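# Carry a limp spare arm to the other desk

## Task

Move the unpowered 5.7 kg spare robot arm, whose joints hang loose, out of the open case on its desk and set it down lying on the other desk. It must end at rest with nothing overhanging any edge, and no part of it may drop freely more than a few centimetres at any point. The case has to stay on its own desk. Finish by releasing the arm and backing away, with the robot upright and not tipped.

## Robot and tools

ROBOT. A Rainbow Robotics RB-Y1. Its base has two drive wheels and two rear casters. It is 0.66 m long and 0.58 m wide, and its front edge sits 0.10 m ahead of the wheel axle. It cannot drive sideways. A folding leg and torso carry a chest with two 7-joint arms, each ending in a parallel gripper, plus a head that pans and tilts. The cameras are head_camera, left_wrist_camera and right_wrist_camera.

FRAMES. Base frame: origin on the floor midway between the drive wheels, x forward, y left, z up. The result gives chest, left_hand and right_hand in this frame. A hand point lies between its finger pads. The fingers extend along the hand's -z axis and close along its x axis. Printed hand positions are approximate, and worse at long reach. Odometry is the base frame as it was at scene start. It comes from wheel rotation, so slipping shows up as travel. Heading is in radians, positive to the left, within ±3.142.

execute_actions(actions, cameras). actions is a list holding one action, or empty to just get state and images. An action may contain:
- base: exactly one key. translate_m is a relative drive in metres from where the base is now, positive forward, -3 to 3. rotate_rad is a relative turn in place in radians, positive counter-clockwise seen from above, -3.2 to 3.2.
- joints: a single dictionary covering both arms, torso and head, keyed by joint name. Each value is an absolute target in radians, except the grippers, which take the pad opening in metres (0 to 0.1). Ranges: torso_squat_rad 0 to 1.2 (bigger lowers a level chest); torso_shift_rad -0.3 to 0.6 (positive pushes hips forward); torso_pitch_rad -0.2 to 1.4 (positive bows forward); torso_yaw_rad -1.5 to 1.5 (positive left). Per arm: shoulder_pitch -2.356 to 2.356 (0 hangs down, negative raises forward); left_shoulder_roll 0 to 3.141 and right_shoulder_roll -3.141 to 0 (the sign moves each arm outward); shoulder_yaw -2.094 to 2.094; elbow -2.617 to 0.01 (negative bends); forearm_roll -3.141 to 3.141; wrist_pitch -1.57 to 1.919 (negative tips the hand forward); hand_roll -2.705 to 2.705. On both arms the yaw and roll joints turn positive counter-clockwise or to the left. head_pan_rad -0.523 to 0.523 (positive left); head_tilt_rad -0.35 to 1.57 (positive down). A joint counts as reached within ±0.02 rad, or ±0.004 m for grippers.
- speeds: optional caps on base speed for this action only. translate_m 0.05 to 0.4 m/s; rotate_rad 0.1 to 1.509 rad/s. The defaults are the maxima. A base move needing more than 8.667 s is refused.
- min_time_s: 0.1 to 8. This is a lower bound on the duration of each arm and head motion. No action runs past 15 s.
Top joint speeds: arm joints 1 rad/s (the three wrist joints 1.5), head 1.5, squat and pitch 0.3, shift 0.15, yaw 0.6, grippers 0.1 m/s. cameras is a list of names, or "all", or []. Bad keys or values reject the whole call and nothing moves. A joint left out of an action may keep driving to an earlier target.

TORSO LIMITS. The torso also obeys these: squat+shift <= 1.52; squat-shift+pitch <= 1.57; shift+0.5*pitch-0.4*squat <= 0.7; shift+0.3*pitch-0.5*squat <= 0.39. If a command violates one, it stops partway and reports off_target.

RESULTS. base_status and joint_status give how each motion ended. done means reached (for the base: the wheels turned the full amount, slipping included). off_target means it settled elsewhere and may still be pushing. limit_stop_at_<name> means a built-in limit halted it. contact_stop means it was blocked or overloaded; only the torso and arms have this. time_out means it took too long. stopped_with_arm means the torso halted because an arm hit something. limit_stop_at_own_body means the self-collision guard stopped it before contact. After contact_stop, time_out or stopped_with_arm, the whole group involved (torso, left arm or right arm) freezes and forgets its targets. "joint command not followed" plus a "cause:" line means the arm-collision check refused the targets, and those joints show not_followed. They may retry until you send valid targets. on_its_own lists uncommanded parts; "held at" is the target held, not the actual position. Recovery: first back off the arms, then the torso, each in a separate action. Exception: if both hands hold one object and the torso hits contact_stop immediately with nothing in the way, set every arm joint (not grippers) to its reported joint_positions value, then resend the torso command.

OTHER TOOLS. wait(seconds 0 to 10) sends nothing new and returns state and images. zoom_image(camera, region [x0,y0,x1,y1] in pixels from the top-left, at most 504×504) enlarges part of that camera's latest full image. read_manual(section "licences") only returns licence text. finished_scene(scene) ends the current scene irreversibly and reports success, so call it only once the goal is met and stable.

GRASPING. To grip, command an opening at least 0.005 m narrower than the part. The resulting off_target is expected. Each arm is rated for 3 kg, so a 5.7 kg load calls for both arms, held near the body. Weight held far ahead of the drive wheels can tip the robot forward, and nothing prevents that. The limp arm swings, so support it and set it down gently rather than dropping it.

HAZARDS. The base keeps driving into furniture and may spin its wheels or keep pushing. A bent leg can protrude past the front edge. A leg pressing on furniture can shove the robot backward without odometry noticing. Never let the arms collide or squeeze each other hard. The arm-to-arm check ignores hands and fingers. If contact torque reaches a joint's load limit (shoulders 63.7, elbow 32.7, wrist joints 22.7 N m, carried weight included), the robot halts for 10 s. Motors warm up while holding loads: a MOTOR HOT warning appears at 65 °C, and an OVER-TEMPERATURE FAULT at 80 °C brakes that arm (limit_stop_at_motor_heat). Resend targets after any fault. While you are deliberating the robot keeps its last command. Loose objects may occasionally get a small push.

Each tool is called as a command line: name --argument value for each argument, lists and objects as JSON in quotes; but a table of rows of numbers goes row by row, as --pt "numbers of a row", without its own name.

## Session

execute_actions --actions '[]' --cameras '["head_camera"]'

Scene clock: 0.00 s.
base_odometry: x=+0.000 y=+0.000 heading=+0.000 (m, m, rad; odometry frame)
base_status: not commanded
joint_positions: torso_squat_rad=+0.350 torso_shift_rad=+0.000 torso_pitch_rad=-0.001 torso_yaw_rad=+0.001 left_shoulder_pitch_rad=+0.021 left_shoulder_roll_rad=+0.052 left_shoulder_yaw_rad=-0.008 left_elbow_rad=-0.275 left_forearm_roll_rad=+0.034 left_wrist_pitch_rad=+0.042 left_hand_roll_rad=+0.023 left_gripper_m=+0.101 right_shoulder_pitch_rad=+0.056 right_shoulder_roll_rad=-0.026 right_shoulder_yaw_rad=+0.004 right_elbow_rad=-0.301 right_forearm_roll_rad=-0.009 right_wrist_pitch_rad=-0.038 right_hand_roll_rad=-0.018 right_gripper_m=+0.100 head_pan_rad=+0.000 head_tilt_rad=+0.400
joint_status: not commanded
chest: x=-0.2285 y=-0.0004 z=+1.2474 quat_wxyz=(+1.000, +0.000, -0.001, +0.000) (m; base frame)
left_hand: x=-0.1193 y=+0.2590 z=+0.5713 quat_wxyz=(+0.994, +0.022, -0.107, +0.025) (m; base frame)
right_hand: x=-0.1136 y=-0.2411 z=+0.5734 quat_wxyz=(+0.989, -0.012, -0.143, -0.018) (m; base frame)
pictures: head_camera
Images, in order (width x height): head_camera 896x504.

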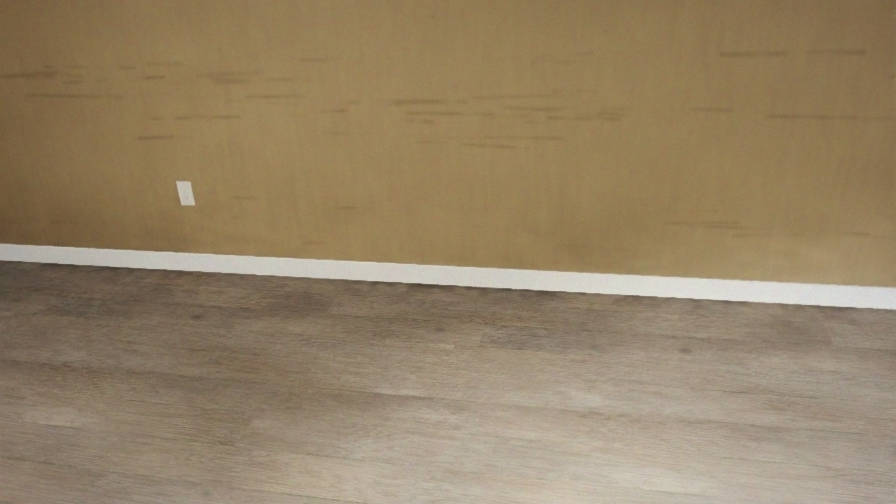

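execute_actions --actions '[{"base":{"rotate_rad":1.2},"joints":{"head_pan_rad":0.2,"torso_squat_rad":0.1}}]' --cameras '["head_camera"]'

Scene clock: 7.87 s.
base_odometry: x=+0.000 y=+0.000 heading=+1.199 (m, m, rad; odometry frame)
base_status: done
joint_positions: torso_squat_rad=+0.100 torso_shift_rad=+0.000 torso_pitch_rad=-0.001 torso_yaw_rad=+0.001 left_shoulder_pitch_rad=+0.021 left_shoulder_roll_rad=+0.052 left_shoulder_yaw_rad=-0.008 left_elbow_rad=-0.275 left_forearm_roll_rad=+0.034 left_wrist_pitch_rad=+0.042 left_hand_roll_rad=+0.023 left_gripper_m=+0.101 right_shoulder_pitch_rad=+0.056 right_shoulder_roll_rad=-0.026 right_shoulder_yaw_rad=+0.004 right_elbow_rad=-0.301 right_forearm_roll_rad=-0.009 right_wrist_pitch_rad=-0.038 right_hand_roll_rad=-0.018 right_gripper_m=+0.100 head_pan_rad=+0.200 head_tilt_rad=+0.400
joint_status: all done
chest: x=-0.2286 y=-0.0004 z=+1.2864 quat_wxyz=(+1.000, +0.000, -0.001, +0.000) (m; base frame)
left_hand: x=-0.1194 y=+0.2590 z=+0.6103 quat_wxyz=(+0.994, +0.022, -0.107, +0.025) (m; base frame)
right_hand: x=-0.1137 y=-0.2411 z=+0.6124 quat_wxyz=(+0.989, -0.012, -0.143, -0.018) (m; base frame)
pictures: head_camera
Images, in order (width x height): head_camera 896x504.

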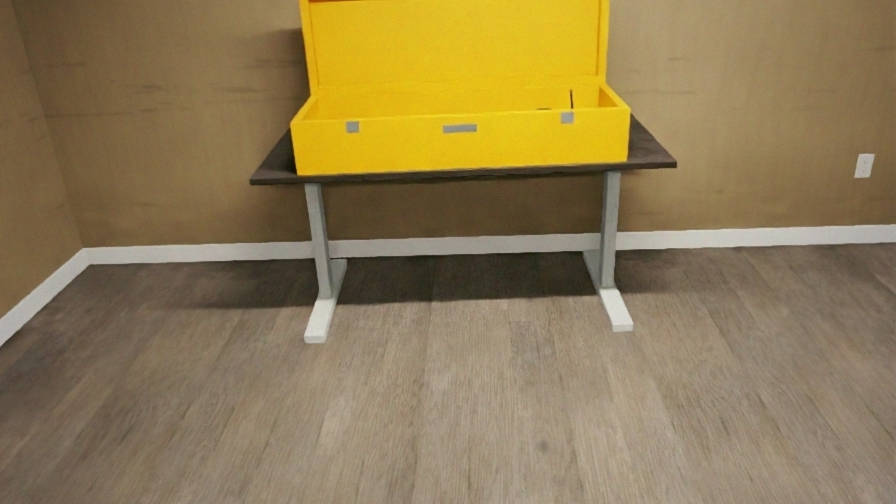

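execute_actions --actions '[{"base":{"rotate_rad":0.22},"joints":{"head_pan_rad":0,"torso_pitch_rad":0.3,"right_shoulder_roll_rad":-1.5,"right_forearm_roll_rad":-1.571,"right_wrist_pitch_rad":1.571,"right_hand_roll_rad":-1.077,"left_shoulder_roll_rad":1.5,"left_forearm_roll_rad":1.571,"left_wrist_pitch_rad":1.571,"left_hand_roll_rad":1.077,"right_elbow_rad":-0.6,"left_elbow_rad":-0.6}}]' --cameras '[]'

execute_actions --actions '[{"base":{"translate_m":2.0},"joints":{"head_tilt_rad":0.75,"right_shoulder_pitch_rad":-1.561,"right_shoulder_roll_rad":-1.099,"right_shoulder_yaw_rad":1.108,"right_elbow_rad":-1.775,"left_shoulder_pitch_rad":-1.561,"left_shoulder_roll_rad":1.099,"left_shoulder_yaw_rad":-1.108,"left_elbow_rad":-1.775},"min_time_s":2}]'

Scene clock: 26.67 s.
base_odometry: x=+0.000 y=+0.000 heading=+1.419 (m, m, rad; odometry frame)
base_status: done
joint_positions: torso_squat_rad=+0.100 torso_shift_rad=+0.000 torso_pitch_rad=+0.300 torso_yaw_rad=+0.001 left_shoulder_pitch_rad=+0.021 left_shoulder_roll_rad=+1.500 left_shoulder_yaw_rad=-0.008 left_elbow_rad=-0.600 left_forearm_roll_rad=+1.571 left_wrist_pitch_rad=+1.571 left_hand_roll_rad=+1.077 left_gripper_m=+0.101 right_shoulder_pitch_rad=+0.056 right_shoulder_roll_rad=-1.500 right_shoulder_yaw_rad=+0.004 right_elbow_rad=-0.600 right_forearm_roll_rad=-1.571 right_wrist_pitch_rad=+1.571 right_hand_roll_rad=-1.077 right_gripper_m=+0.100 head_pan_rad=+0.000 head_tilt_rad=+0.400
joint_status: all done
chest: x=-0.1368 y=-0.0004 z=+1.2726 quat_wxyz=(+0.989, +0.001, +0.149, +0.000) (m; base frame)
left_hand: x=-0.0600 y=+0.7081 z=+1.0512 quat_wxyz=(+0.505, +0.122, +0.114, +0.847) (m; base frame)
right_hand: x=-0.0736 y=-0.7100 z=+1.0501 quat_wxyz=(+0.498, -0.133, +0.121, -0.848) (m; base frame)
pictures: none
No camera images: the call's "cameras" was empty. Leave "cameras" out to get every camera's image.

Scene clock: 33.00 s.
base_odometry: x=+0.302 y=+1.977 heading=+1.419 (m, m, rad; odometry frame)
base_status: done
joint_positions: torso_squat_rad=+0.100 torso_shift_rad=+0.000 torso_pitch_rad=+0.300 torso_yaw_rad=+0.001 left_shoulder_pitch_rad=-1.561 left_shoulder_roll_rad=+1.099 left_shoulder_yaw_rad=-1.108 left_elbow_rad=-1.775 left_forearm_roll_rad=+1.571 left_wrist_pitch_rad=+1.571 left_hand_roll_rad=+1.077 left_gripper_m=+0.101 right_shoulder_pitch_rad=-1.561 right_shoulder_roll_rad=-1.099 right_shoulder_yaw_rad=+1.108 right_elbow_rad=-1.775 right_forearm_roll_rad=-1.571 right_wrist_pitch_rad=+1.571 right_hand_roll_rad=-1.077 right_gripper_m=+0.100 head_pan_rad=+0.000 head_tilt_rad=+0.750
joint_status: all done
chest: x=-0.1368 y=-0.0004 z=+1.2726 quat_wxyz=(+0.989, +0.001, +0.149, +0.000) (m; base frame)
left_hand: x=+0.2669 y=+0.1629 z=+1.1189 quat_wxyz=(+1.000, +0.000, +0.000, +0.000) (m; base frame)
right_hand: x=+0.2670 y=-0.1631 z=+1.1184 quat_wxyz=(+1.000, +0.001, +0.000, +0.000) (m; base frame)
pictures: head_camera, left_wrist_camera, right_wrist_camera
Images, in order (width x height): head_camera 896x504, left_wrist_camera 644x364, right_wrist_camera 644x364.

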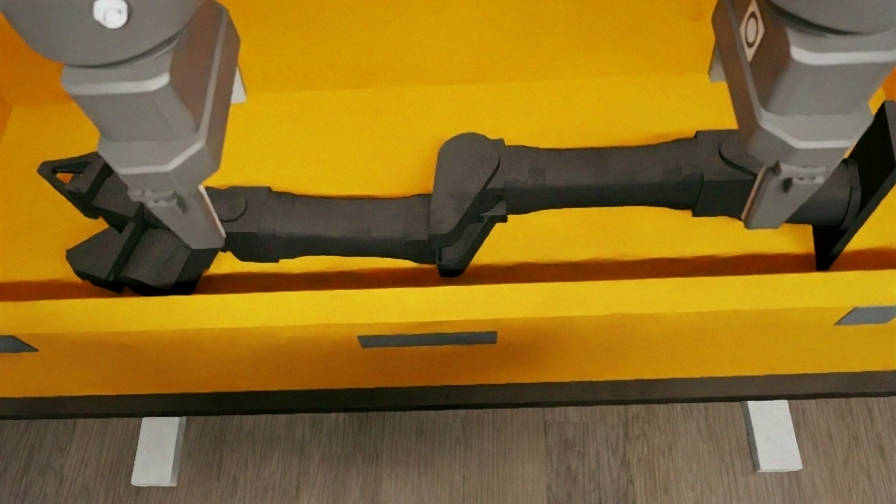

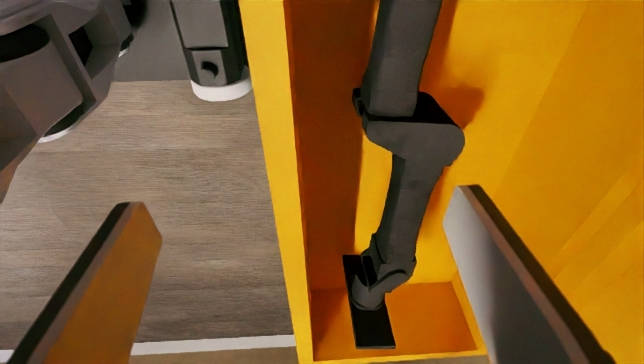

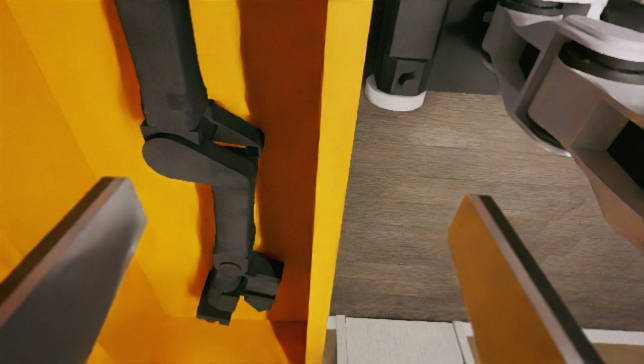

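execute_actions --actions '[{"base":{"translate_m":0.11},"joints":{"torso_squat_rad":0.55,"head_tilt_rad":0.65,"right_shoulder_pitch_rad":-1.644,"right_shoulder_roll_rad":-0.961,"right_shoulder_yaw_rad":1.16,"right_elbow_rad":-1.597,"right_hand_roll_rad":-1.051,"left_shoulder_pitch_rad":-1.464,"left_shoulder_roll_rad":1.111,"left_shoulder_yaw_rad":-1.0916,"left_elbow_rad":-1.837,"left_forearm_roll_rad":1.503,"left_wrist_pitch_rad":1.536,"left_hand_roll_rad":1.046}}]'

Scene clock: 61.20 s.
base_odometry: x=+0.319 y=+2.086 heading=+1.419 (m, m, rad; odometry frame)
base_status: done
joint_positions: torso_squat_rad=+0.550 torso_shift_rad=+0.000 torso_pitch_rad=+0.300 torso_yaw_rad=+0.001 left_shoulder_pitch_rad=-1.464 left_shoulder_roll_rad=+1.111 left_shoulder_yaw_rad=-1.092 left_elbow_rad=-1.837 left_forearm_roll_rad=+1.503 left_wrist_pitch_rad=+1.536 left_hand_roll_rad=+1.046 left_gripper_m=+0.101 right_shoulder_pitch_rad=-1.644 right_shoulder_roll_rad=-0.961 right_shoulder_yaw_rad=+1.160 right_elbow_rad=-1.597 right_forearm_roll_rad=-1.571 right_wrist_pitch_rad=+1.571 right_hand_roll_rad=-1.051 right_gripper_m=+0.100 head_pan_rad=+0.000 head_tilt_rad=+0.650
joint_status: all done
chest: x=-0.1368 y=-0.0004 z=+1.1729 quat_wxyz=(+0.989, +0.000, +0.149, +0.000) (m; base frame)
left_hand: x=+0.2549 y=+0.1699 z=+0.9909 quat_wxyz=(+1.000, +0.001, +0.000, -0.025) (m; base frame)
right_hand: x=+0.2931 y=-0.1301 z=+1.0190 quat_wxyz=(+1.000, +0.001, +0.000, +0.000) (m; base frame)
pictures: head_camera, left_wrist_camera, right_wrist_camera
Images, in order (width x height): head_camera 896x504, left_wrist_camera 644x364, right_wrist_camera 644x364.

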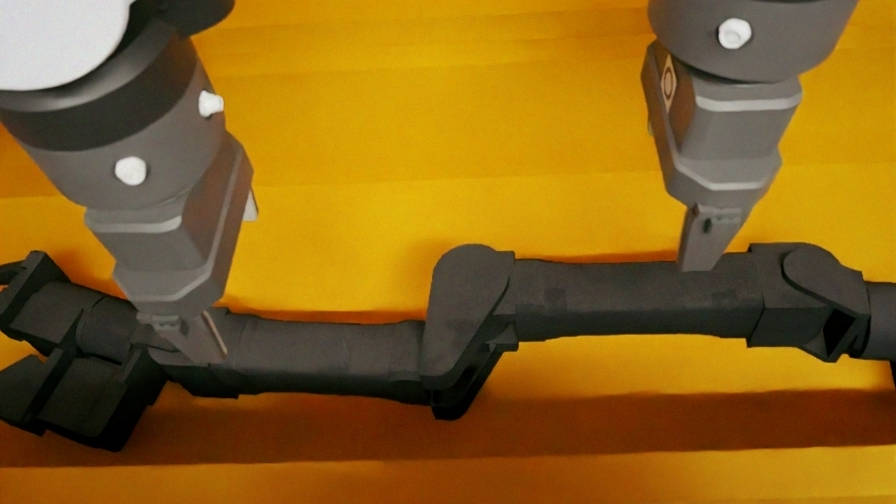

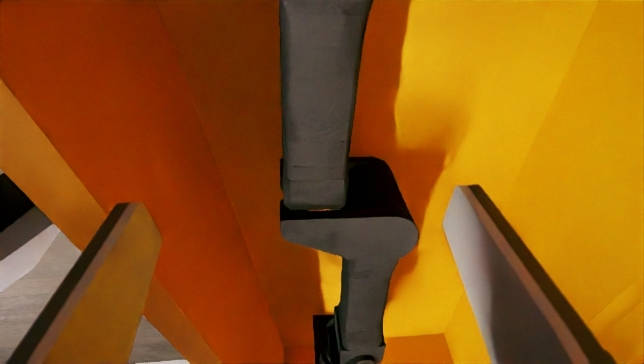

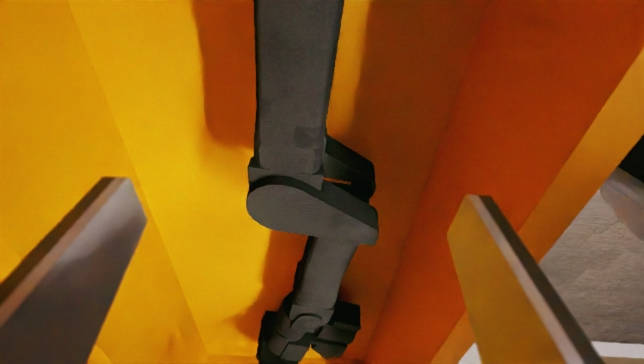

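execute_actions --actions '[{"base":{"translate_m":0.008},"joints":{"torso_squat_rad":0.84}}]'

Scene clock: 65.60 s.
base_odometry: x=+0.320 y=+2.094 heading=+1.420 (m, m, rad; odometry frame)
base_status: done
joint_positions: torso_squat_rad=+0.840 torso_shift_rad=+0.000 torso_pitch_rad=+0.300 torso_yaw_rad=+0.001 left_shoulder_pitch_rad=-1.464 left_shoulder_roll_rad=+1.111 left_shoulder_yaw_rad=-1.092 left_elbow_rad=-1.837 left_forearm_roll_rad=+1.503 left_wrist_pitch_rad=+1.536 left_hand_roll_rad=+1.046 left_gripper_m=+0.101 right_shoulder_pitch_rad=-1.644 right_shoulder_roll_rad=-0.961 right_shoulder_yaw_rad=+1.160 right_elbow_rad=-1.597 right_forearm_roll_rad=-1.571 right_wrist_pitch_rad=+1.571 right_hand_roll_rad=-1.051 right_gripper_m=+0.100 head_pan_rad=+0.000 head_tilt_rad=+0.650
joint_status: all done
chest: x=-0.1367 y=-0.0004 z=+1.0433 quat_wxyz=(+0.989, +0.000, +0.149, +0.000) (m; base frame)
left_hand: x=+0.2549 y=+0.1700 z=+0.8614 quat_wxyz=(+1.000, +0.001, +0.000, -0.025) (m; base frame)
right_hand: x=+0.2931 y=-0.1300 z=+0.8894 quat_wxyz=(+1.000, +0.001, +0.000, +0.000) (m; base frame)
pictures: head_camera, left_wrist_camera, right_wrist_camera
Images, in order (width x height): head_camera 896x504, left_wrist_camera 644x364, right_wrist_camera 644x364.

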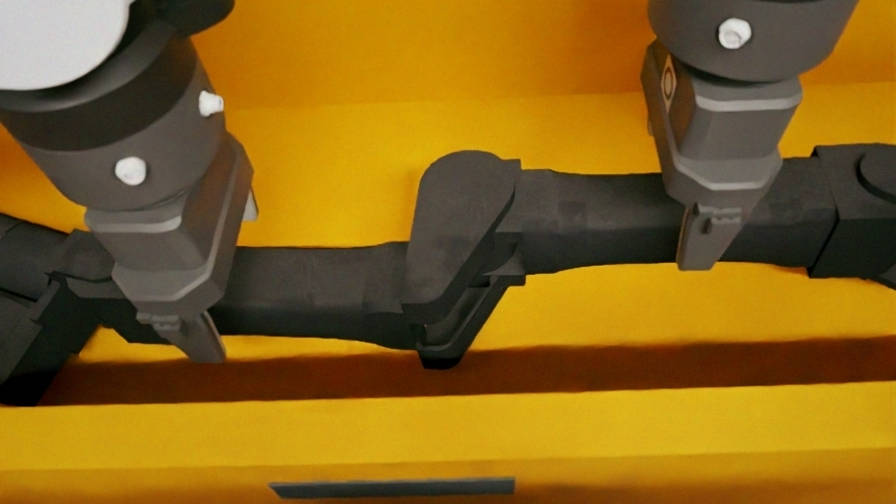

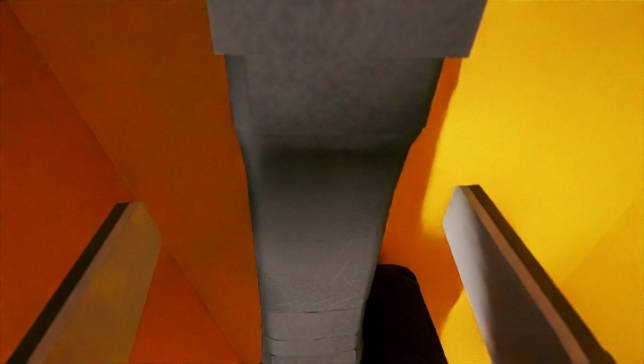

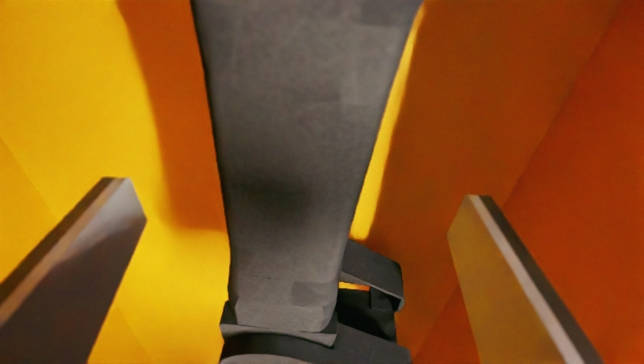

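execute_actions --actions '[{"joints":{"torso_squat_rad":0.915,"right_shoulder_pitch_rad":-1.614,"right_shoulder_roll_rad":-1.014,"right_shoulder_yaw_rad":1.1427,"right_elbow_rad":-1.62}}]'

Scene clock: 77.13 s.
base_odometry: x=+0.320 y=+2.094 heading=+1.420 (m, m, rad; odometry frame)
base_status: not commanded
joint_positions: torso_squat_rad=+0.915 torso_shift_rad=+0.000 torso_pitch_rad=+0.300 torso_yaw_rad=+0.001 left_shoulder_pitch_rad=-1.464 left_shoulder_roll_rad=+1.111 left_shoulder_yaw_rad=-1.092 left_elbow_rad=-1.837 left_forearm_roll_rad=+1.503 left_wrist_pitch_rad=+1.536 left_hand_roll_rad=+1.046 left_gripper_m=+0.101 right_shoulder_pitch_rad=-1.614 right_shoulder_roll_rad=-1.014 right_shoulder_yaw_rad=+1.143 right_elbow_rad=-1.620 right_forearm_roll_rad=-1.571 right_wrist_pitch_rad=+1.571 right_hand_roll_rad=-1.051 right_gripper_m=+0.100 head_pan_rad=+0.000 head_tilt_rad=+0.650
joint_status: all done
chest: x=-0.1367 y=-0.0004 z=+1.0030 quat_wxyz=(+0.989, +0.000, +0.149, +0.000) (m; base frame)
left_hand: x=+0.2550 y=+0.1700 z=+0.8210 quat_wxyz=(+1.000, +0.001, +0.000, -0.025) (m; base frame)
right_hand: x=+0.2929 y=-0.1502 z=+0.8486 quat_wxyz=(+1.000, +0.000, +0.000, -0.018) (m; base frame)
pictures: head_camera, left_wrist_camera, right_wrist_camera
Images, in order (width x height): head_camera 896x504, left_wrist_camera 644x364, right_wrist_camera 644x364.

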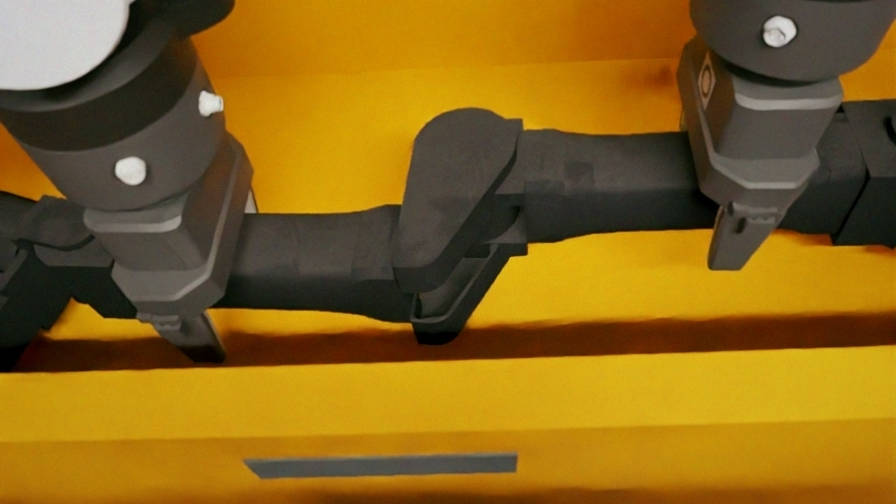

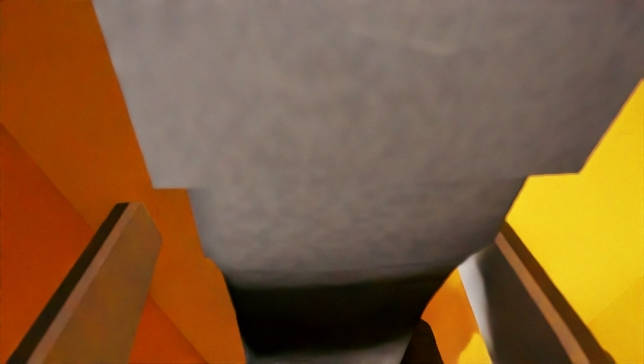

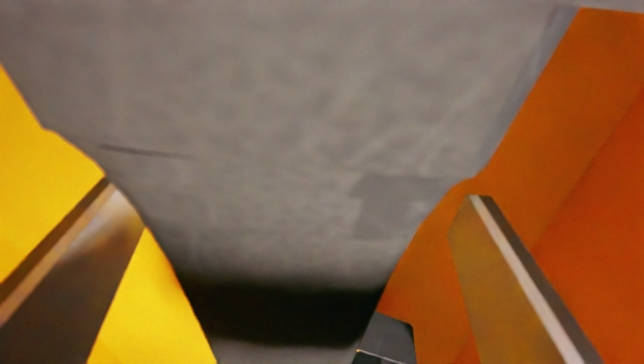

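execute_actions --actions '[{"base":{"translate_m":0.008},"joints":{"torso_squat_rad":0.945}}]'

Scene clock: 80.00 s.
base_odometry: x=+0.321 y=+2.102 heading=+1.420 (m, m, rad; odometry frame)
base_status: done
joint_positions: torso_squat_rad=+0.945 torso_shift_rad=+0.000 torso_pitch_rad=+0.300 torso_yaw_rad=+0.001 left_shoulder_pitch_rad=-1.464 left_shoulder_roll_rad=+1.111 left_shoulder_yaw_rad=-1.092 left_elbow_rad=-1.837 left_forearm_roll_rad=+1.503 left_wrist_pitch_rad=+1.536 left_hand_roll_rad=+1.046 left_gripper_m=+0.101 right_shoulder_pitch_rad=-1.614 right_shoulder_roll_rad=-1.014 right_shoulder_yaw_rad=+1.143 right_elbow_rad=-1.620 right_forearm_roll_rad=-1.571 right_wrist_pitch_rad=+1.571 right_hand_roll_rad=-1.051 right_gripper_m=+0.100 head_pan_rad=+0.000 head_tilt_rad=+0.650
joint_status: all done
chest: x=-0.1367 y=-0.0004 z=+0.9861 quat_wxyz=(+0.989, +0.000, +0.149, +0.000) (m; base frame)
left_hand: x=+0.2550 y=+0.1700 z=+0.8042 quat_wxyz=(+1.000, +0.001, +0.000, -0.025) (m; base frame)
right_hand: x=+0.2929 y=-0.1502 z=+0.8318 quat_wxyz=(+1.000, +0.000, +0.000, -0.017) (m; base frame)
pictures: head_camera, left_wrist_camera, right_wrist_camera
Images, in order (width x height): head_camera 896x504, left_wrist_camera 644x364, right_wrist_camera 644x364.

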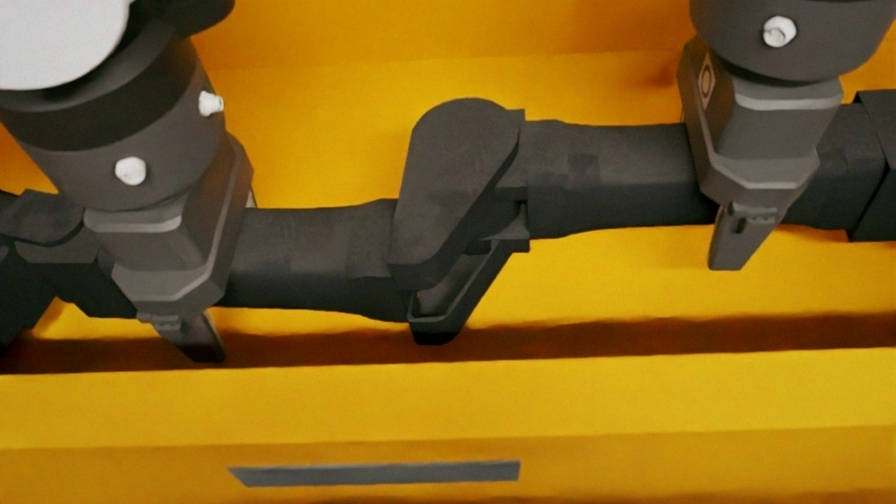

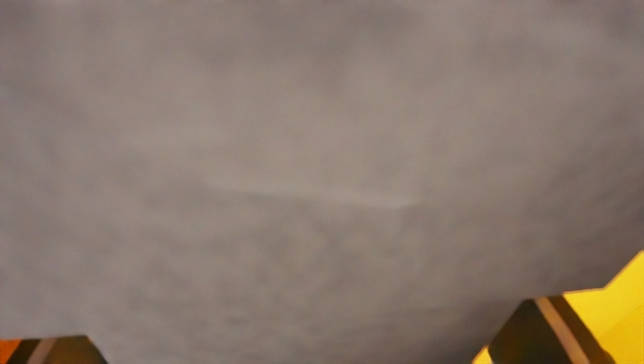

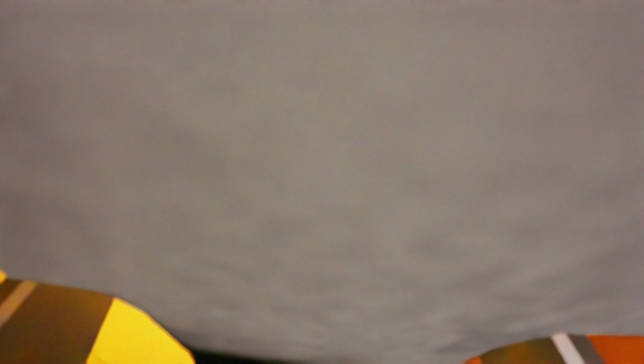

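Deep enough. Close and test-lift.

execute_actions --actions '[{"joints":{"left_gripper_m":0.0,"right_gripper_m":0.0,"head_pan_rad":0.35,"head_tilt_rad":0.5}}]' --cameras '["left_wrist_camera","right_wrist_camera"]'

execute_actions --actions '[{"joints":{"torso_squat_rad":0.85}}]'

Scene clock: 85.67 s.
base_odometry: x=+0.321 y=+2.102 heading=+1.420 (m, m, rad; odometry frame)
base_status: not commanded
joint_positions: torso_squat_rad=+0.945 torso_shift_rad=+0.000 torso_pitch_rad=+0.300 torso_yaw_rad=+0.001 left_shoulder_pitch_rad=-1.464 left_shoulder_roll_rad=+1.111 left_shoulder_yaw_rad=-1.092 left_elbow_rad=-1.837 left_forearm_roll_rad=+1.503 left_wrist_pitch_rad=+1.536 left_hand_roll_rad=+1.046 left_gripper_m=+0.056 right_shoulder_pitch_rad=-1.614 right_shoulder_roll_rad=-1.014 right_shoulder_yaw_rad=+1.143 right_elbow_rad=-1.620 right_forearm_roll_rad=-1.571 right_wrist_pitch_rad=+1.571 right_hand_roll_rad=-1.051 right_gripper_m=+0.055 head_pan_rad=+0.350 head_tilt_rad=+0.500
joint_status: left_gripper_m off_target (ended at +0.056, target +0.000); right_gripper_m off_target (ended at +0.055, target +0.000); the others done
chest: x=-0.1367 y=-0.0004 z=+0.9861 quat_wxyz=(+0.989, +0.000, +0.149, +0.000) (m; base frame)
left_hand: x=+0.2549 y=+0.1700 z=+0.8042 quat_wxyz=(+1.000, +0.001, +0.000, -0.025) (m; base frame)
right_hand: x=+0.2928 y=-0.1501 z=+0.8318 quat_wxyz=(+1.000, +0.000, +0.000, -0.017) (m; base frame)
pictures: left_wrist_camera, right_wrist_camera
Images, in order (width x height): left_wrist_camera 644x364, right_wrist_camera 644x364.

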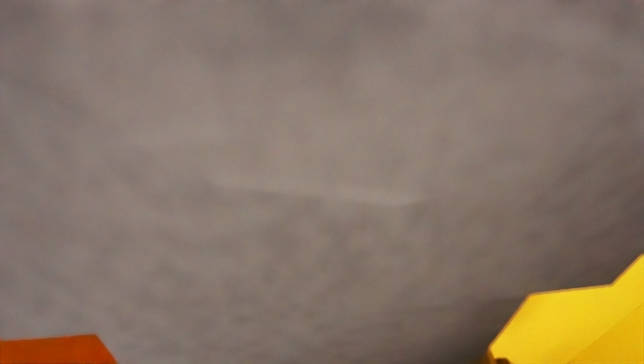

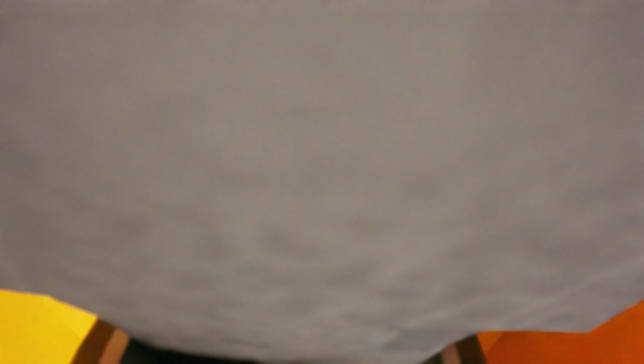

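Scene clock: 86.77 s.
base_odometry: x=+0.321 y=+2.102 heading=+1.420 (m, m, rad; odometry frame)
base_status: not commanded
joint_positions: torso_squat_rad=+0.850 torso_shift_rad=+0.000 torso_pitch_rad=+0.301 torso_yaw_rad=+0.001 left_shoulder_pitch_rad=-1.462 left_shoulder_roll_rad=+1.110 left_shoulder_yaw_rad=-1.093 left_elbow_rad=-1.837 left_forearm_roll_rad=+1.503 left_wrist_pitch_rad=+1.536 left_hand_roll_rad=+1.046 left_gripper_m=+0.056 right_shoulder_pitch_rad=-1.612 right_shoulder_roll_rad=-1.013 right_shoulder_yaw_rad=+1.144 right_elbow_rad=-1.620 right_forearm_roll_rad=-1.571 right_wrist_pitch_rad=+1.571 right_hand_roll_rad=-1.051 right_gripper_m=+0.055 head_pan_rad=+0.350 head_tilt_rad=+0.500
joint_status: all done
chest: x=-0.1361 y=-0.0004 z=+1.0380 quat_wxyz=(+0.989, +0.000, +0.150, +0.000) (m; base frame)
left_hand: x=+0.2545 y=+0.1700 z=+0.8544 quat_wxyz=(+1.000, +0.001, +0.002, -0.026) (m; base frame)
right_hand: x=+0.2927 y=-0.1502 z=+0.8819 quat_wxyz=(+1.000, +0.000, +0.002, -0.017) (m; base frame)
pictures: head_camera, left_wrist_camera, right_wrist_camera
Images, in order (width x height): head_camera 896x504, left_wrist_camera 644x364, right_wrist_camera 644x364.

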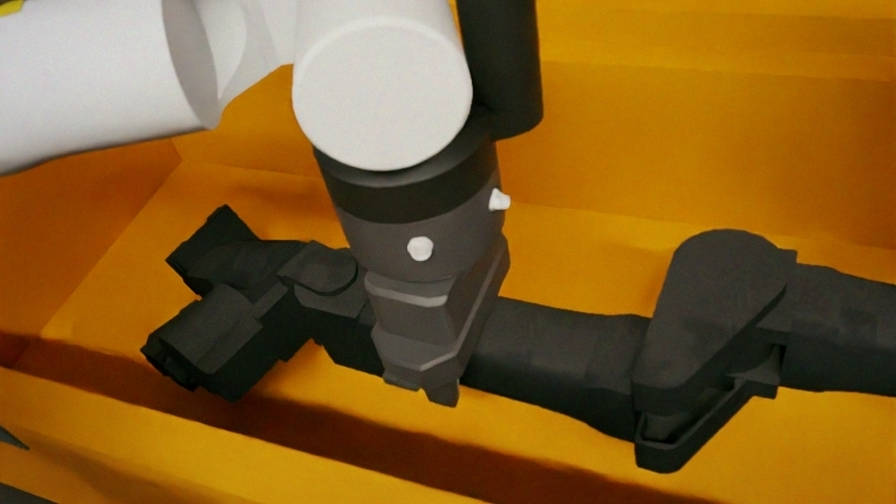

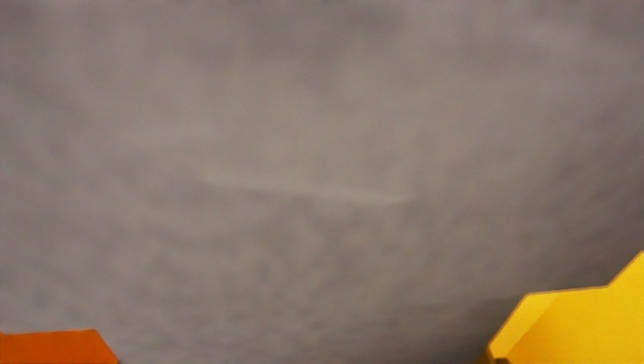

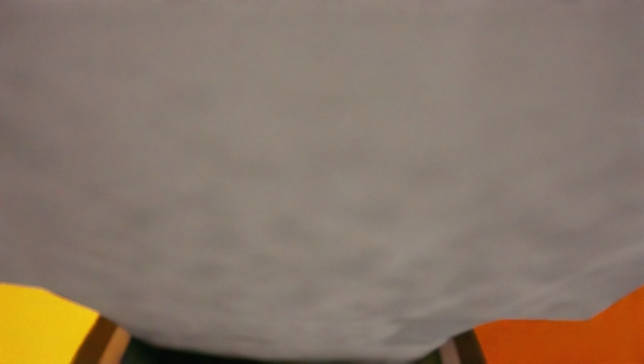

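execute_actions --actions '[{"joints":{"torso_squat_rad":0.65}}]' --cameras '["head_camera"]'

execute_actions --actions '[{"joints":{"torso_squat_rad":0.0,"head_tilt_rad":0.65}}]'

Scene clock: 92.97 s.
base_odometry: x=+0.321 y=+2.102 heading=+1.420 (m, m, rad; odometry frame)
base_status: not commanded
joint_positions: torso_squat_rad=+0.650 torso_shift_rad=+0.000 torso_pitch_rad=+0.302 torso_yaw_rad=+0.001 left_shoulder_pitch_rad=-1.462 left_shoulder_roll_rad=+1.110 left_shoulder_yaw_rad=-1.093 left_elbow_rad=-1.837 left_forearm_roll_rad=+1.503 left_wrist_pitch_rad=+1.536 left_hand_roll_rad=+1.046 left_gripper_m=+0.056 right_shoulder_pitch_rad=-1.612 right_shoulder_roll_rad=-1.013 right_shoulder_yaw_rad=+1.144 right_elbow_rad=-1.620 right_forearm_roll_rad=-1.571 right_wrist_pitch_rad=+1.571 right_hand_roll_rad=-1.051 right_gripper_m=+0.055 head_pan_rad=+0.350 head_tilt_rad=+0.500
joint_status: all done
chest: x=-0.1360 y=-0.0004 z=+1.1333 quat_wxyz=(+0.989, +0.000, +0.150, +0.000) (m; base frame)
left_hand: x=+0.2544 y=+0.1700 z=+0.9493 quat_wxyz=(+1.000, +0.001, +0.003, -0.026) (m; base frame)
right_hand: x=+0.2927 y=-0.1502 z=+0.9770 quat_wxyz=(+1.000, +0.000, +0.002, -0.017) (m; base frame)
pictures: head_camera
Images, in order (width x height): head_camera 896x504.

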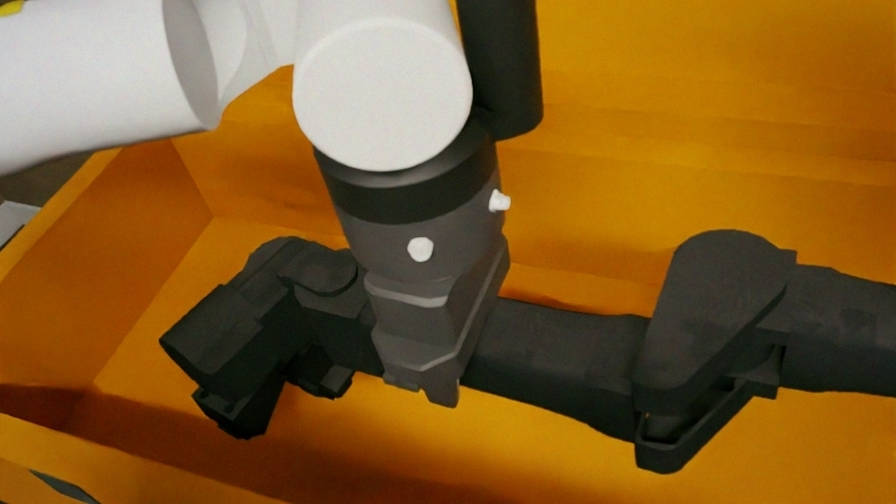

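Scene clock: 95.90 s.
base_odometry: x=+0.321 y=+2.102 heading=+1.420 (m, m, rad; odometry frame)
base_status: not commanded
joint_positions: torso_squat_rad=+0.000 torso_shift_rad=+0.000 torso_pitch_rad=+0.302 torso_yaw_rad=+0.001 left_shoulder_pitch_rad=-1.461 left_shoulder_roll_rad=+1.110 left_shoulder_yaw_rad=-1.093 left_elbow_rad=-1.837 left_forearm_roll_rad=+1.503 left_wrist_pitch_rad=+1.536 left_hand_roll_rad=+1.046 left_gripper_m=+0.056 right_shoulder_pitch_rad=-1.612 right_shoulder_roll_rad=-1.013 right_shoulder_yaw_rad=+1.144 right_elbow_rad=-1.620 right_forearm_roll_rad=-1.571 right_wrist_pitch_rad=+1.571 right_hand_roll_rad=-1.051 right_gripper_m=+0.055 head_pan_rad=+0.350 head_tilt_rad=+0.650
joint_status: all done
chest: x=-0.1357 y=-0.0004 z=+1.2759 quat_wxyz=(+0.989, +0.000, +0.150, +0.000) (m; base frame)
left_hand: x=+0.2545 y=+0.1700 z=+1.0916 quat_wxyz=(+1.000, +0.001, +0.003, -0.026) (m; base frame)
right_hand: x=+0.2929 y=-0.1503 z=+1.1195 quat_wxyz=(+1.000, +0.000, +0.003, -0.017) (m; base frame)
pictures: head_camera, left_wrist_camera, right_wrist_camera
Images, in order (width x height): head_camera 896x504, left_wrist_camera 644x364, right_wrist_camera 644x364.

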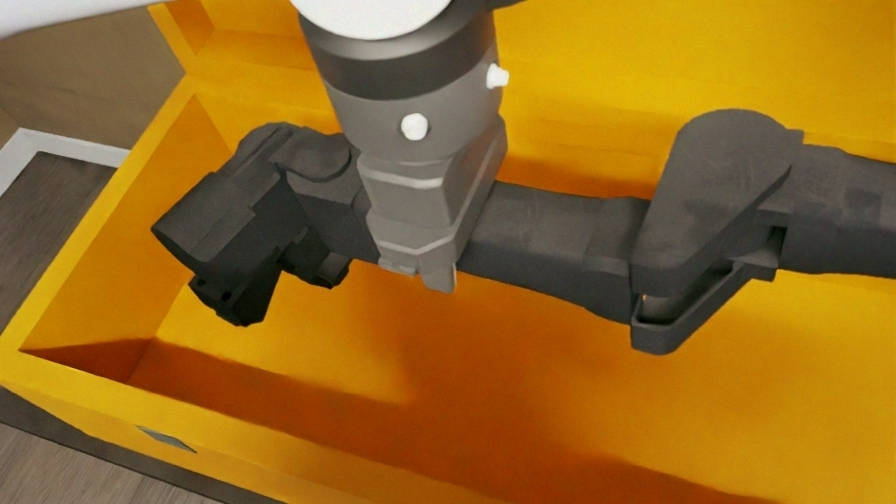

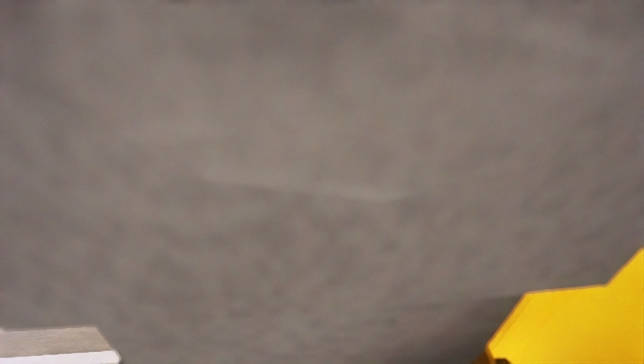

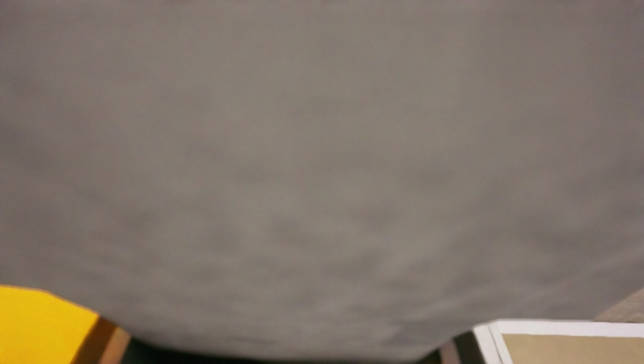

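execute_actions --actions '[{"base":{"translate_m":0.05},"speeds":{"translate_m":0.08},"joints":{"torso_pitch_rad":0.1,"left_forearm_roll_rad":1.681,"left_wrist_pitch_rad":1.627,"left_hand_roll_rad":1.048,"right_forearm_roll_rad":-1.7415,"right_wrist_pitch_rad":1.676,"right_hand_roll_rad":-1.06,"head_tilt_rad":0.9,"head_pan_rad":0.4},"min_time_s":1.1}]' --cameras '["left_wrist_camera","right_wrist_camera"]'

execute_actions --actions '[{"base":{"translate_m":-0.15},"speeds":{"translate_m":0.1}}]' --cameras '["head_camera"]'

Scene clock: 102.00 s.
base_odometry: x=+0.329 y=+2.151 heading=+1.420 (m, m, rad; odometry frame)
base_status: done
joint_positions: torso_squat_rad=+0.000 torso_shift_rad=+0.000 torso_pitch_rad=+0.101 torso_yaw_rad=+0.001 left_shoulder_pitch_rad=-1.461 left_shoulder_roll_rad=+1.109 left_shoulder_yaw_rad=-1.094 left_elbow_rad=-1.838 left_forearm_roll_rad=+1.681 left_wrist_pitch_rad=+1.627 left_hand_roll_rad=+1.047 left_gripper_m=+0.056 right_shoulder_pitch_rad=-1.612 right_shoulder_roll_rad=-1.014 right_shoulder_yaw_rad=+1.144 right_elbow_rad=-1.619 right_forearm_roll_rad=-1.741 right_wrist_pitch_rad=+1.675 right_hand_roll_rad=-1.060 right_gripper_m=+0.054 head_pan_rad=+0.400 head_tilt_rad=+0.900
joint_status: all done
chest: x=-0.1965 y=-0.0004 z=+1.2883 quat_wxyz=(+0.999, +0.000, +0.051, +0.000) (m; base frame)
left_hand: x=+0.1763 y=+0.1696 z=+1.1807 quat_wxyz=(+1.000, +0.001, +0.003, -0.026) (m; base frame)
right_hand: x=+0.2092 y=-0.1506 z=+1.2161 quat_wxyz=(+1.000, +0.000, +0.002, -0.018) (m; base frame)
pictures: left_wrist_camera, right_wrist_camera
Images, in order (width x height): left_wrist_camera 644x364, right_wrist_camera 644x364.

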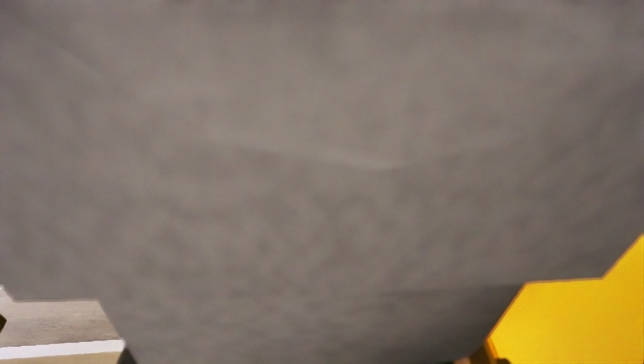

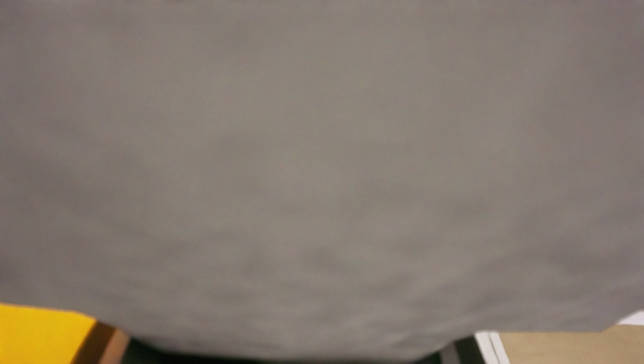

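Scene clock: 104.13 s.
base_odometry: x=+0.306 y=+2.003 heading=+1.418 (m, m, rad; odometry frame)
base_status: done
joint_positions: torso_squat_rad=+0.000 torso_shift_rad=+0.000 torso_pitch_rad=+0.101 torso_yaw_rad=+0.001 left_shoulder_pitch_rad=-1.461 left_shoulder_roll_rad=+1.109 left_shoulder_yaw_rad=-1.094 left_elbow_rad=-1.838 left_forearm_roll_rad=+1.681 left_wrist_pitch_rad=+1.627 left_hand_roll_rad=+1.047 left_gripper_m=+0.056 right_shoulder_pitch_rad=-1.612 right_shoulder_roll_rad=-1.014 right_shoulder_yaw_rad=+1.144 right_elbow_rad=-1.620 right_forearm_roll_rad=-1.741 right_wrist_pitch_rad=+1.675 right_hand_roll_rad=-1.060 right_gripper_m=+0.054 head_pan_rad=+0.400 head_tilt_rad=+0.900
joint_status: not commanded
chest: x=-0.1965 y=-0.0004 z=+1.2883 quat_wxyz=(+0.999, +0.000, +0.051, +0.000) (m; base frame)
left_hand: x=+0.1762 y=+0.1696 z=+1.1808 quat_wxyz=(+1.000, +0.001, +0.003, -0.027) (m; base frame)
right_hand: x=+0.2091 y=-0.1506 z=+1.2161 quat_wxyz=(+1.000, +0.000, +0.002, -0.018) (m; base frame)
pictures: head_camera
Images, in order (width x height): head_camera 896x504.

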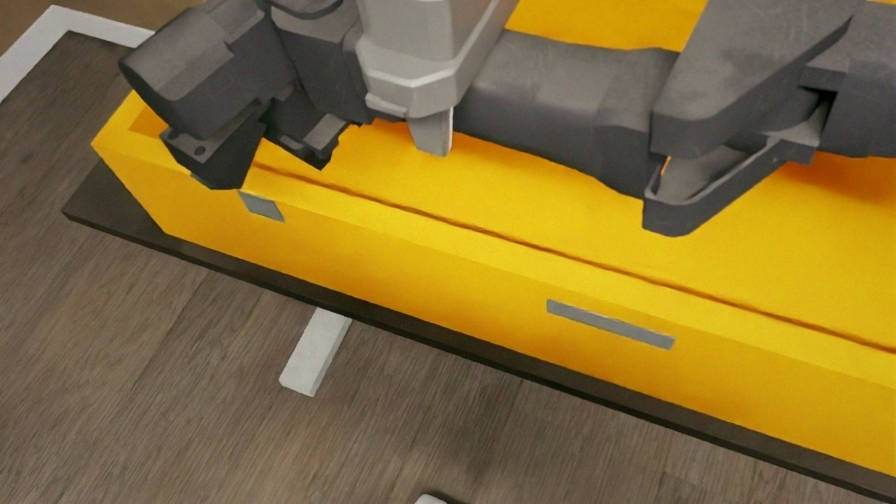

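execute_actions --actions '[{"base":{"translate_m":-0.12},"speeds":{"translate_m":0.07}}]' --cameras '["head_camera"]'

Scene clock: 109.90 s.
base_odometry: x=+0.288 y=+1.884 heading=+1.419 (m, m, rad; odometry frame)
base_status: done
joint_positions: torso_squat_rad=+0.000 torso_shift_rad=+0.000 torso_pitch_rad=+0.101 torso_yaw_rad=+0.001 left_shoulder_pitch_rad=-1.461 left_shoulder_roll_rad=+1.109 left_shoulder_yaw_rad=-1.094 left_elbow_rad=-1.838 left_forearm_roll_rad=+1.681 left_wrist_pitch_rad=+1.627 left_hand_roll_rad=+1.047 left_gripper_m=+0.056 right_shoulder_pitch_rad=-1.612 right_shoulder_roll_rad=-1.014 right_shoulder_yaw_rad=+1.144 right_elbow_rad=-1.620 right_forearm_roll_rad=-1.741 right_wrist_pitch_rad=+1.675 right_hand_roll_rad=-1.060 right_gripper_m=+0.054 head_pan_rad=+0.400 head_tilt_rad=+0.900
joint_status: not commanded
chest: x=-0.1965 y=-0.0004 z=+1.2883 quat_wxyz=(+0.999, +0.000, +0.051, +0.000) (m; base frame)
left_hand: x=+0.1763 y=+0.1696 z=+1.1807 quat_wxyz=(+1.000, +0.001, +0.003, -0.027) (m; base frame)
right_hand: x=+0.2091 y=-0.1506 z=+1.2161 quat_wxyz=(+1.000, +0.000, +0.002, -0.018) (m; base frame)
pictures: head_camera
Images, in order (width x height): head_camera 896x504.

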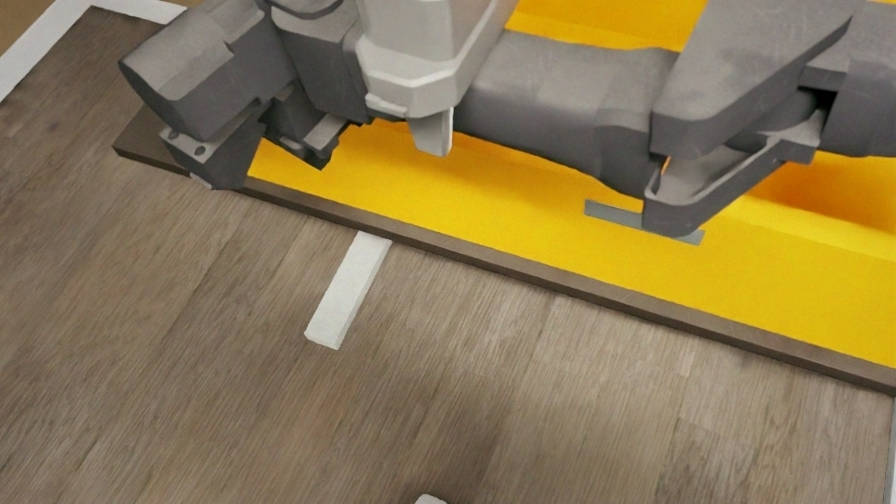

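execute_actions --actions '[{"base":{"translate_m":-0.45},"speeds":{"translate_m":0.25},"joints":{"head_pan_rad":0,"head_tilt_rad":0.3}}]' --cameras '[]'

execute_actions --actions '[{"base":{"rotate_rad":3.14},"speeds":{"rotate_rad":0.7}}]'

Scene clock: 120.90 s.
base_odometry: x=+0.220 y=+1.439 heading=+1.420 (m, m, rad; odometry frame)
base_status: done
joint_positions: torso_squat_rad=+0.000 torso_shift_rad=+0.000 torso_pitch_rad=+0.101 torso_yaw_rad=+0.001 left_shoulder_pitch_rad=-1.461 left_shoulder_roll_rad=+1.109 left_shoulder_yaw_rad=-1.094 left_elbow_rad=-1.838 left_forearm_roll_rad=+1.682 left_wrist_pitch_rad=+1.627 left_hand_roll_rad=+1.047 left_gripper_m=+0.056 right_shoulder_pitch_rad=-1.612 right_shoulder_roll_rad=-1.014 right_shoulder_yaw_rad=+1.144 right_elbow_rad=-1.620 right_forearm_roll_rad=-1.741 right_wrist_pitch_rad=+1.676 right_hand_roll_rad=-1.060 right_gripper_m=+0.054 head_pan_rad=+0.000 head_tilt_rad=+0.300
joint_status: all done
chest: x=-0.1965 y=-0.0004 z=+1.2883 quat_wxyz=(+0.999, +0.000, +0.051, +0.000) (m; base frame)
left_hand: x=+0.1763 y=+0.1696 z=+1.1807 quat_wxyz=(+1.000, +0.001, +0.003, -0.027) (m; base frame)
right_hand: x=+0.2091 y=-0.1506 z=+1.2161 quat_wxyz=(+1.000, +0.000, +0.002, -0.018) (m; base frame)
pictures: none
No camera images: the call's "cameras" was empty. Leave "cameras" out to get every camera's image.

Scene clock: 127.13 s.
base_odometry: x=+0.220 y=+1.439 heading=-1.724 (m, m, rad; odometry frame)
base_status: done
joint_positions: torso_squat_rad=+0.000 torso_shift_rad=+0.000 torso_pitch_rad=+0.101 torso_yaw_rad=+0.001 left_shoulder_pitch_rad=-1.461 left_shoulder_roll_rad=+1.109 left_shoulder_yaw_rad=-1.094 left_elbow_rad=-1.838 left_forearm_roll_rad=+1.681 left_wrist_pitch_rad=+1.627 left_hand_roll_rad=+1.047 left_gripper_m=+0.056 right_shoulder_pitch_rad=-1.612 right_shoulder_roll_rad=-1.014 right_shoulder_yaw_rad=+1.144 right_elbow_rad=-1.620 right_forearm_roll_rad=-1.741 right_wrist_pitch_rad=+1.675 right_hand_roll_rad=-1.060 right_gripper_m=+0.054 head_pan_rad=+0.000 head_tilt_rad=+0.300
joint_status: not commanded
chest: x=-0.1965 y=-0.0004 z=+1.2883 quat_wxyz=(+0.999, +0.000, +0.051, +0.000) (m; base frame)
left_hand: x=+0.1763 y=+0.1696 z=+1.1807 quat_wxyz=(+1.000, +0.001, +0.003, -0.027) (m; base frame)
right_hand: x=+0.2091 y=-0.1505 z=+1.2161 quat_wxyz=(+1.000, +0.000, +0.002, -0.018) (m; base frame)
pictures: head_camera, left_wrist_camera, right_wrist_camera
Images, in order (width x height): head_camera 896x504, left_wrist_camera 644x364, right_wrist_camera 644x364.

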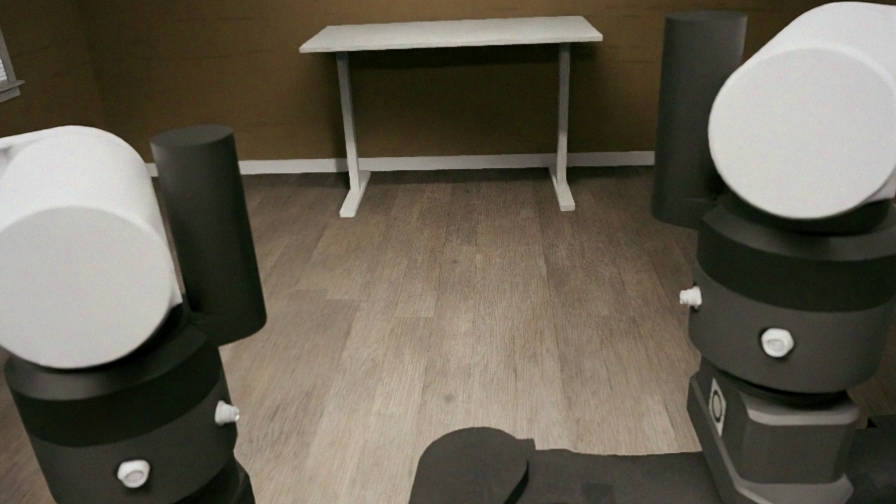

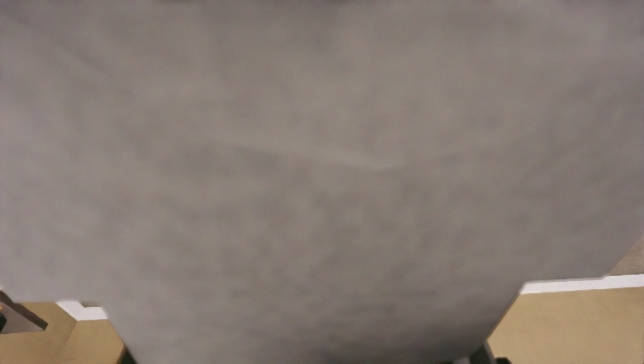

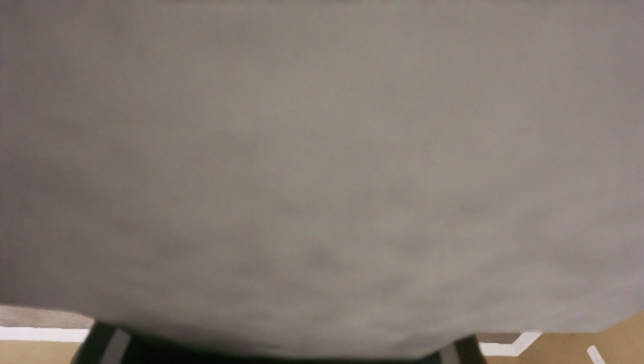

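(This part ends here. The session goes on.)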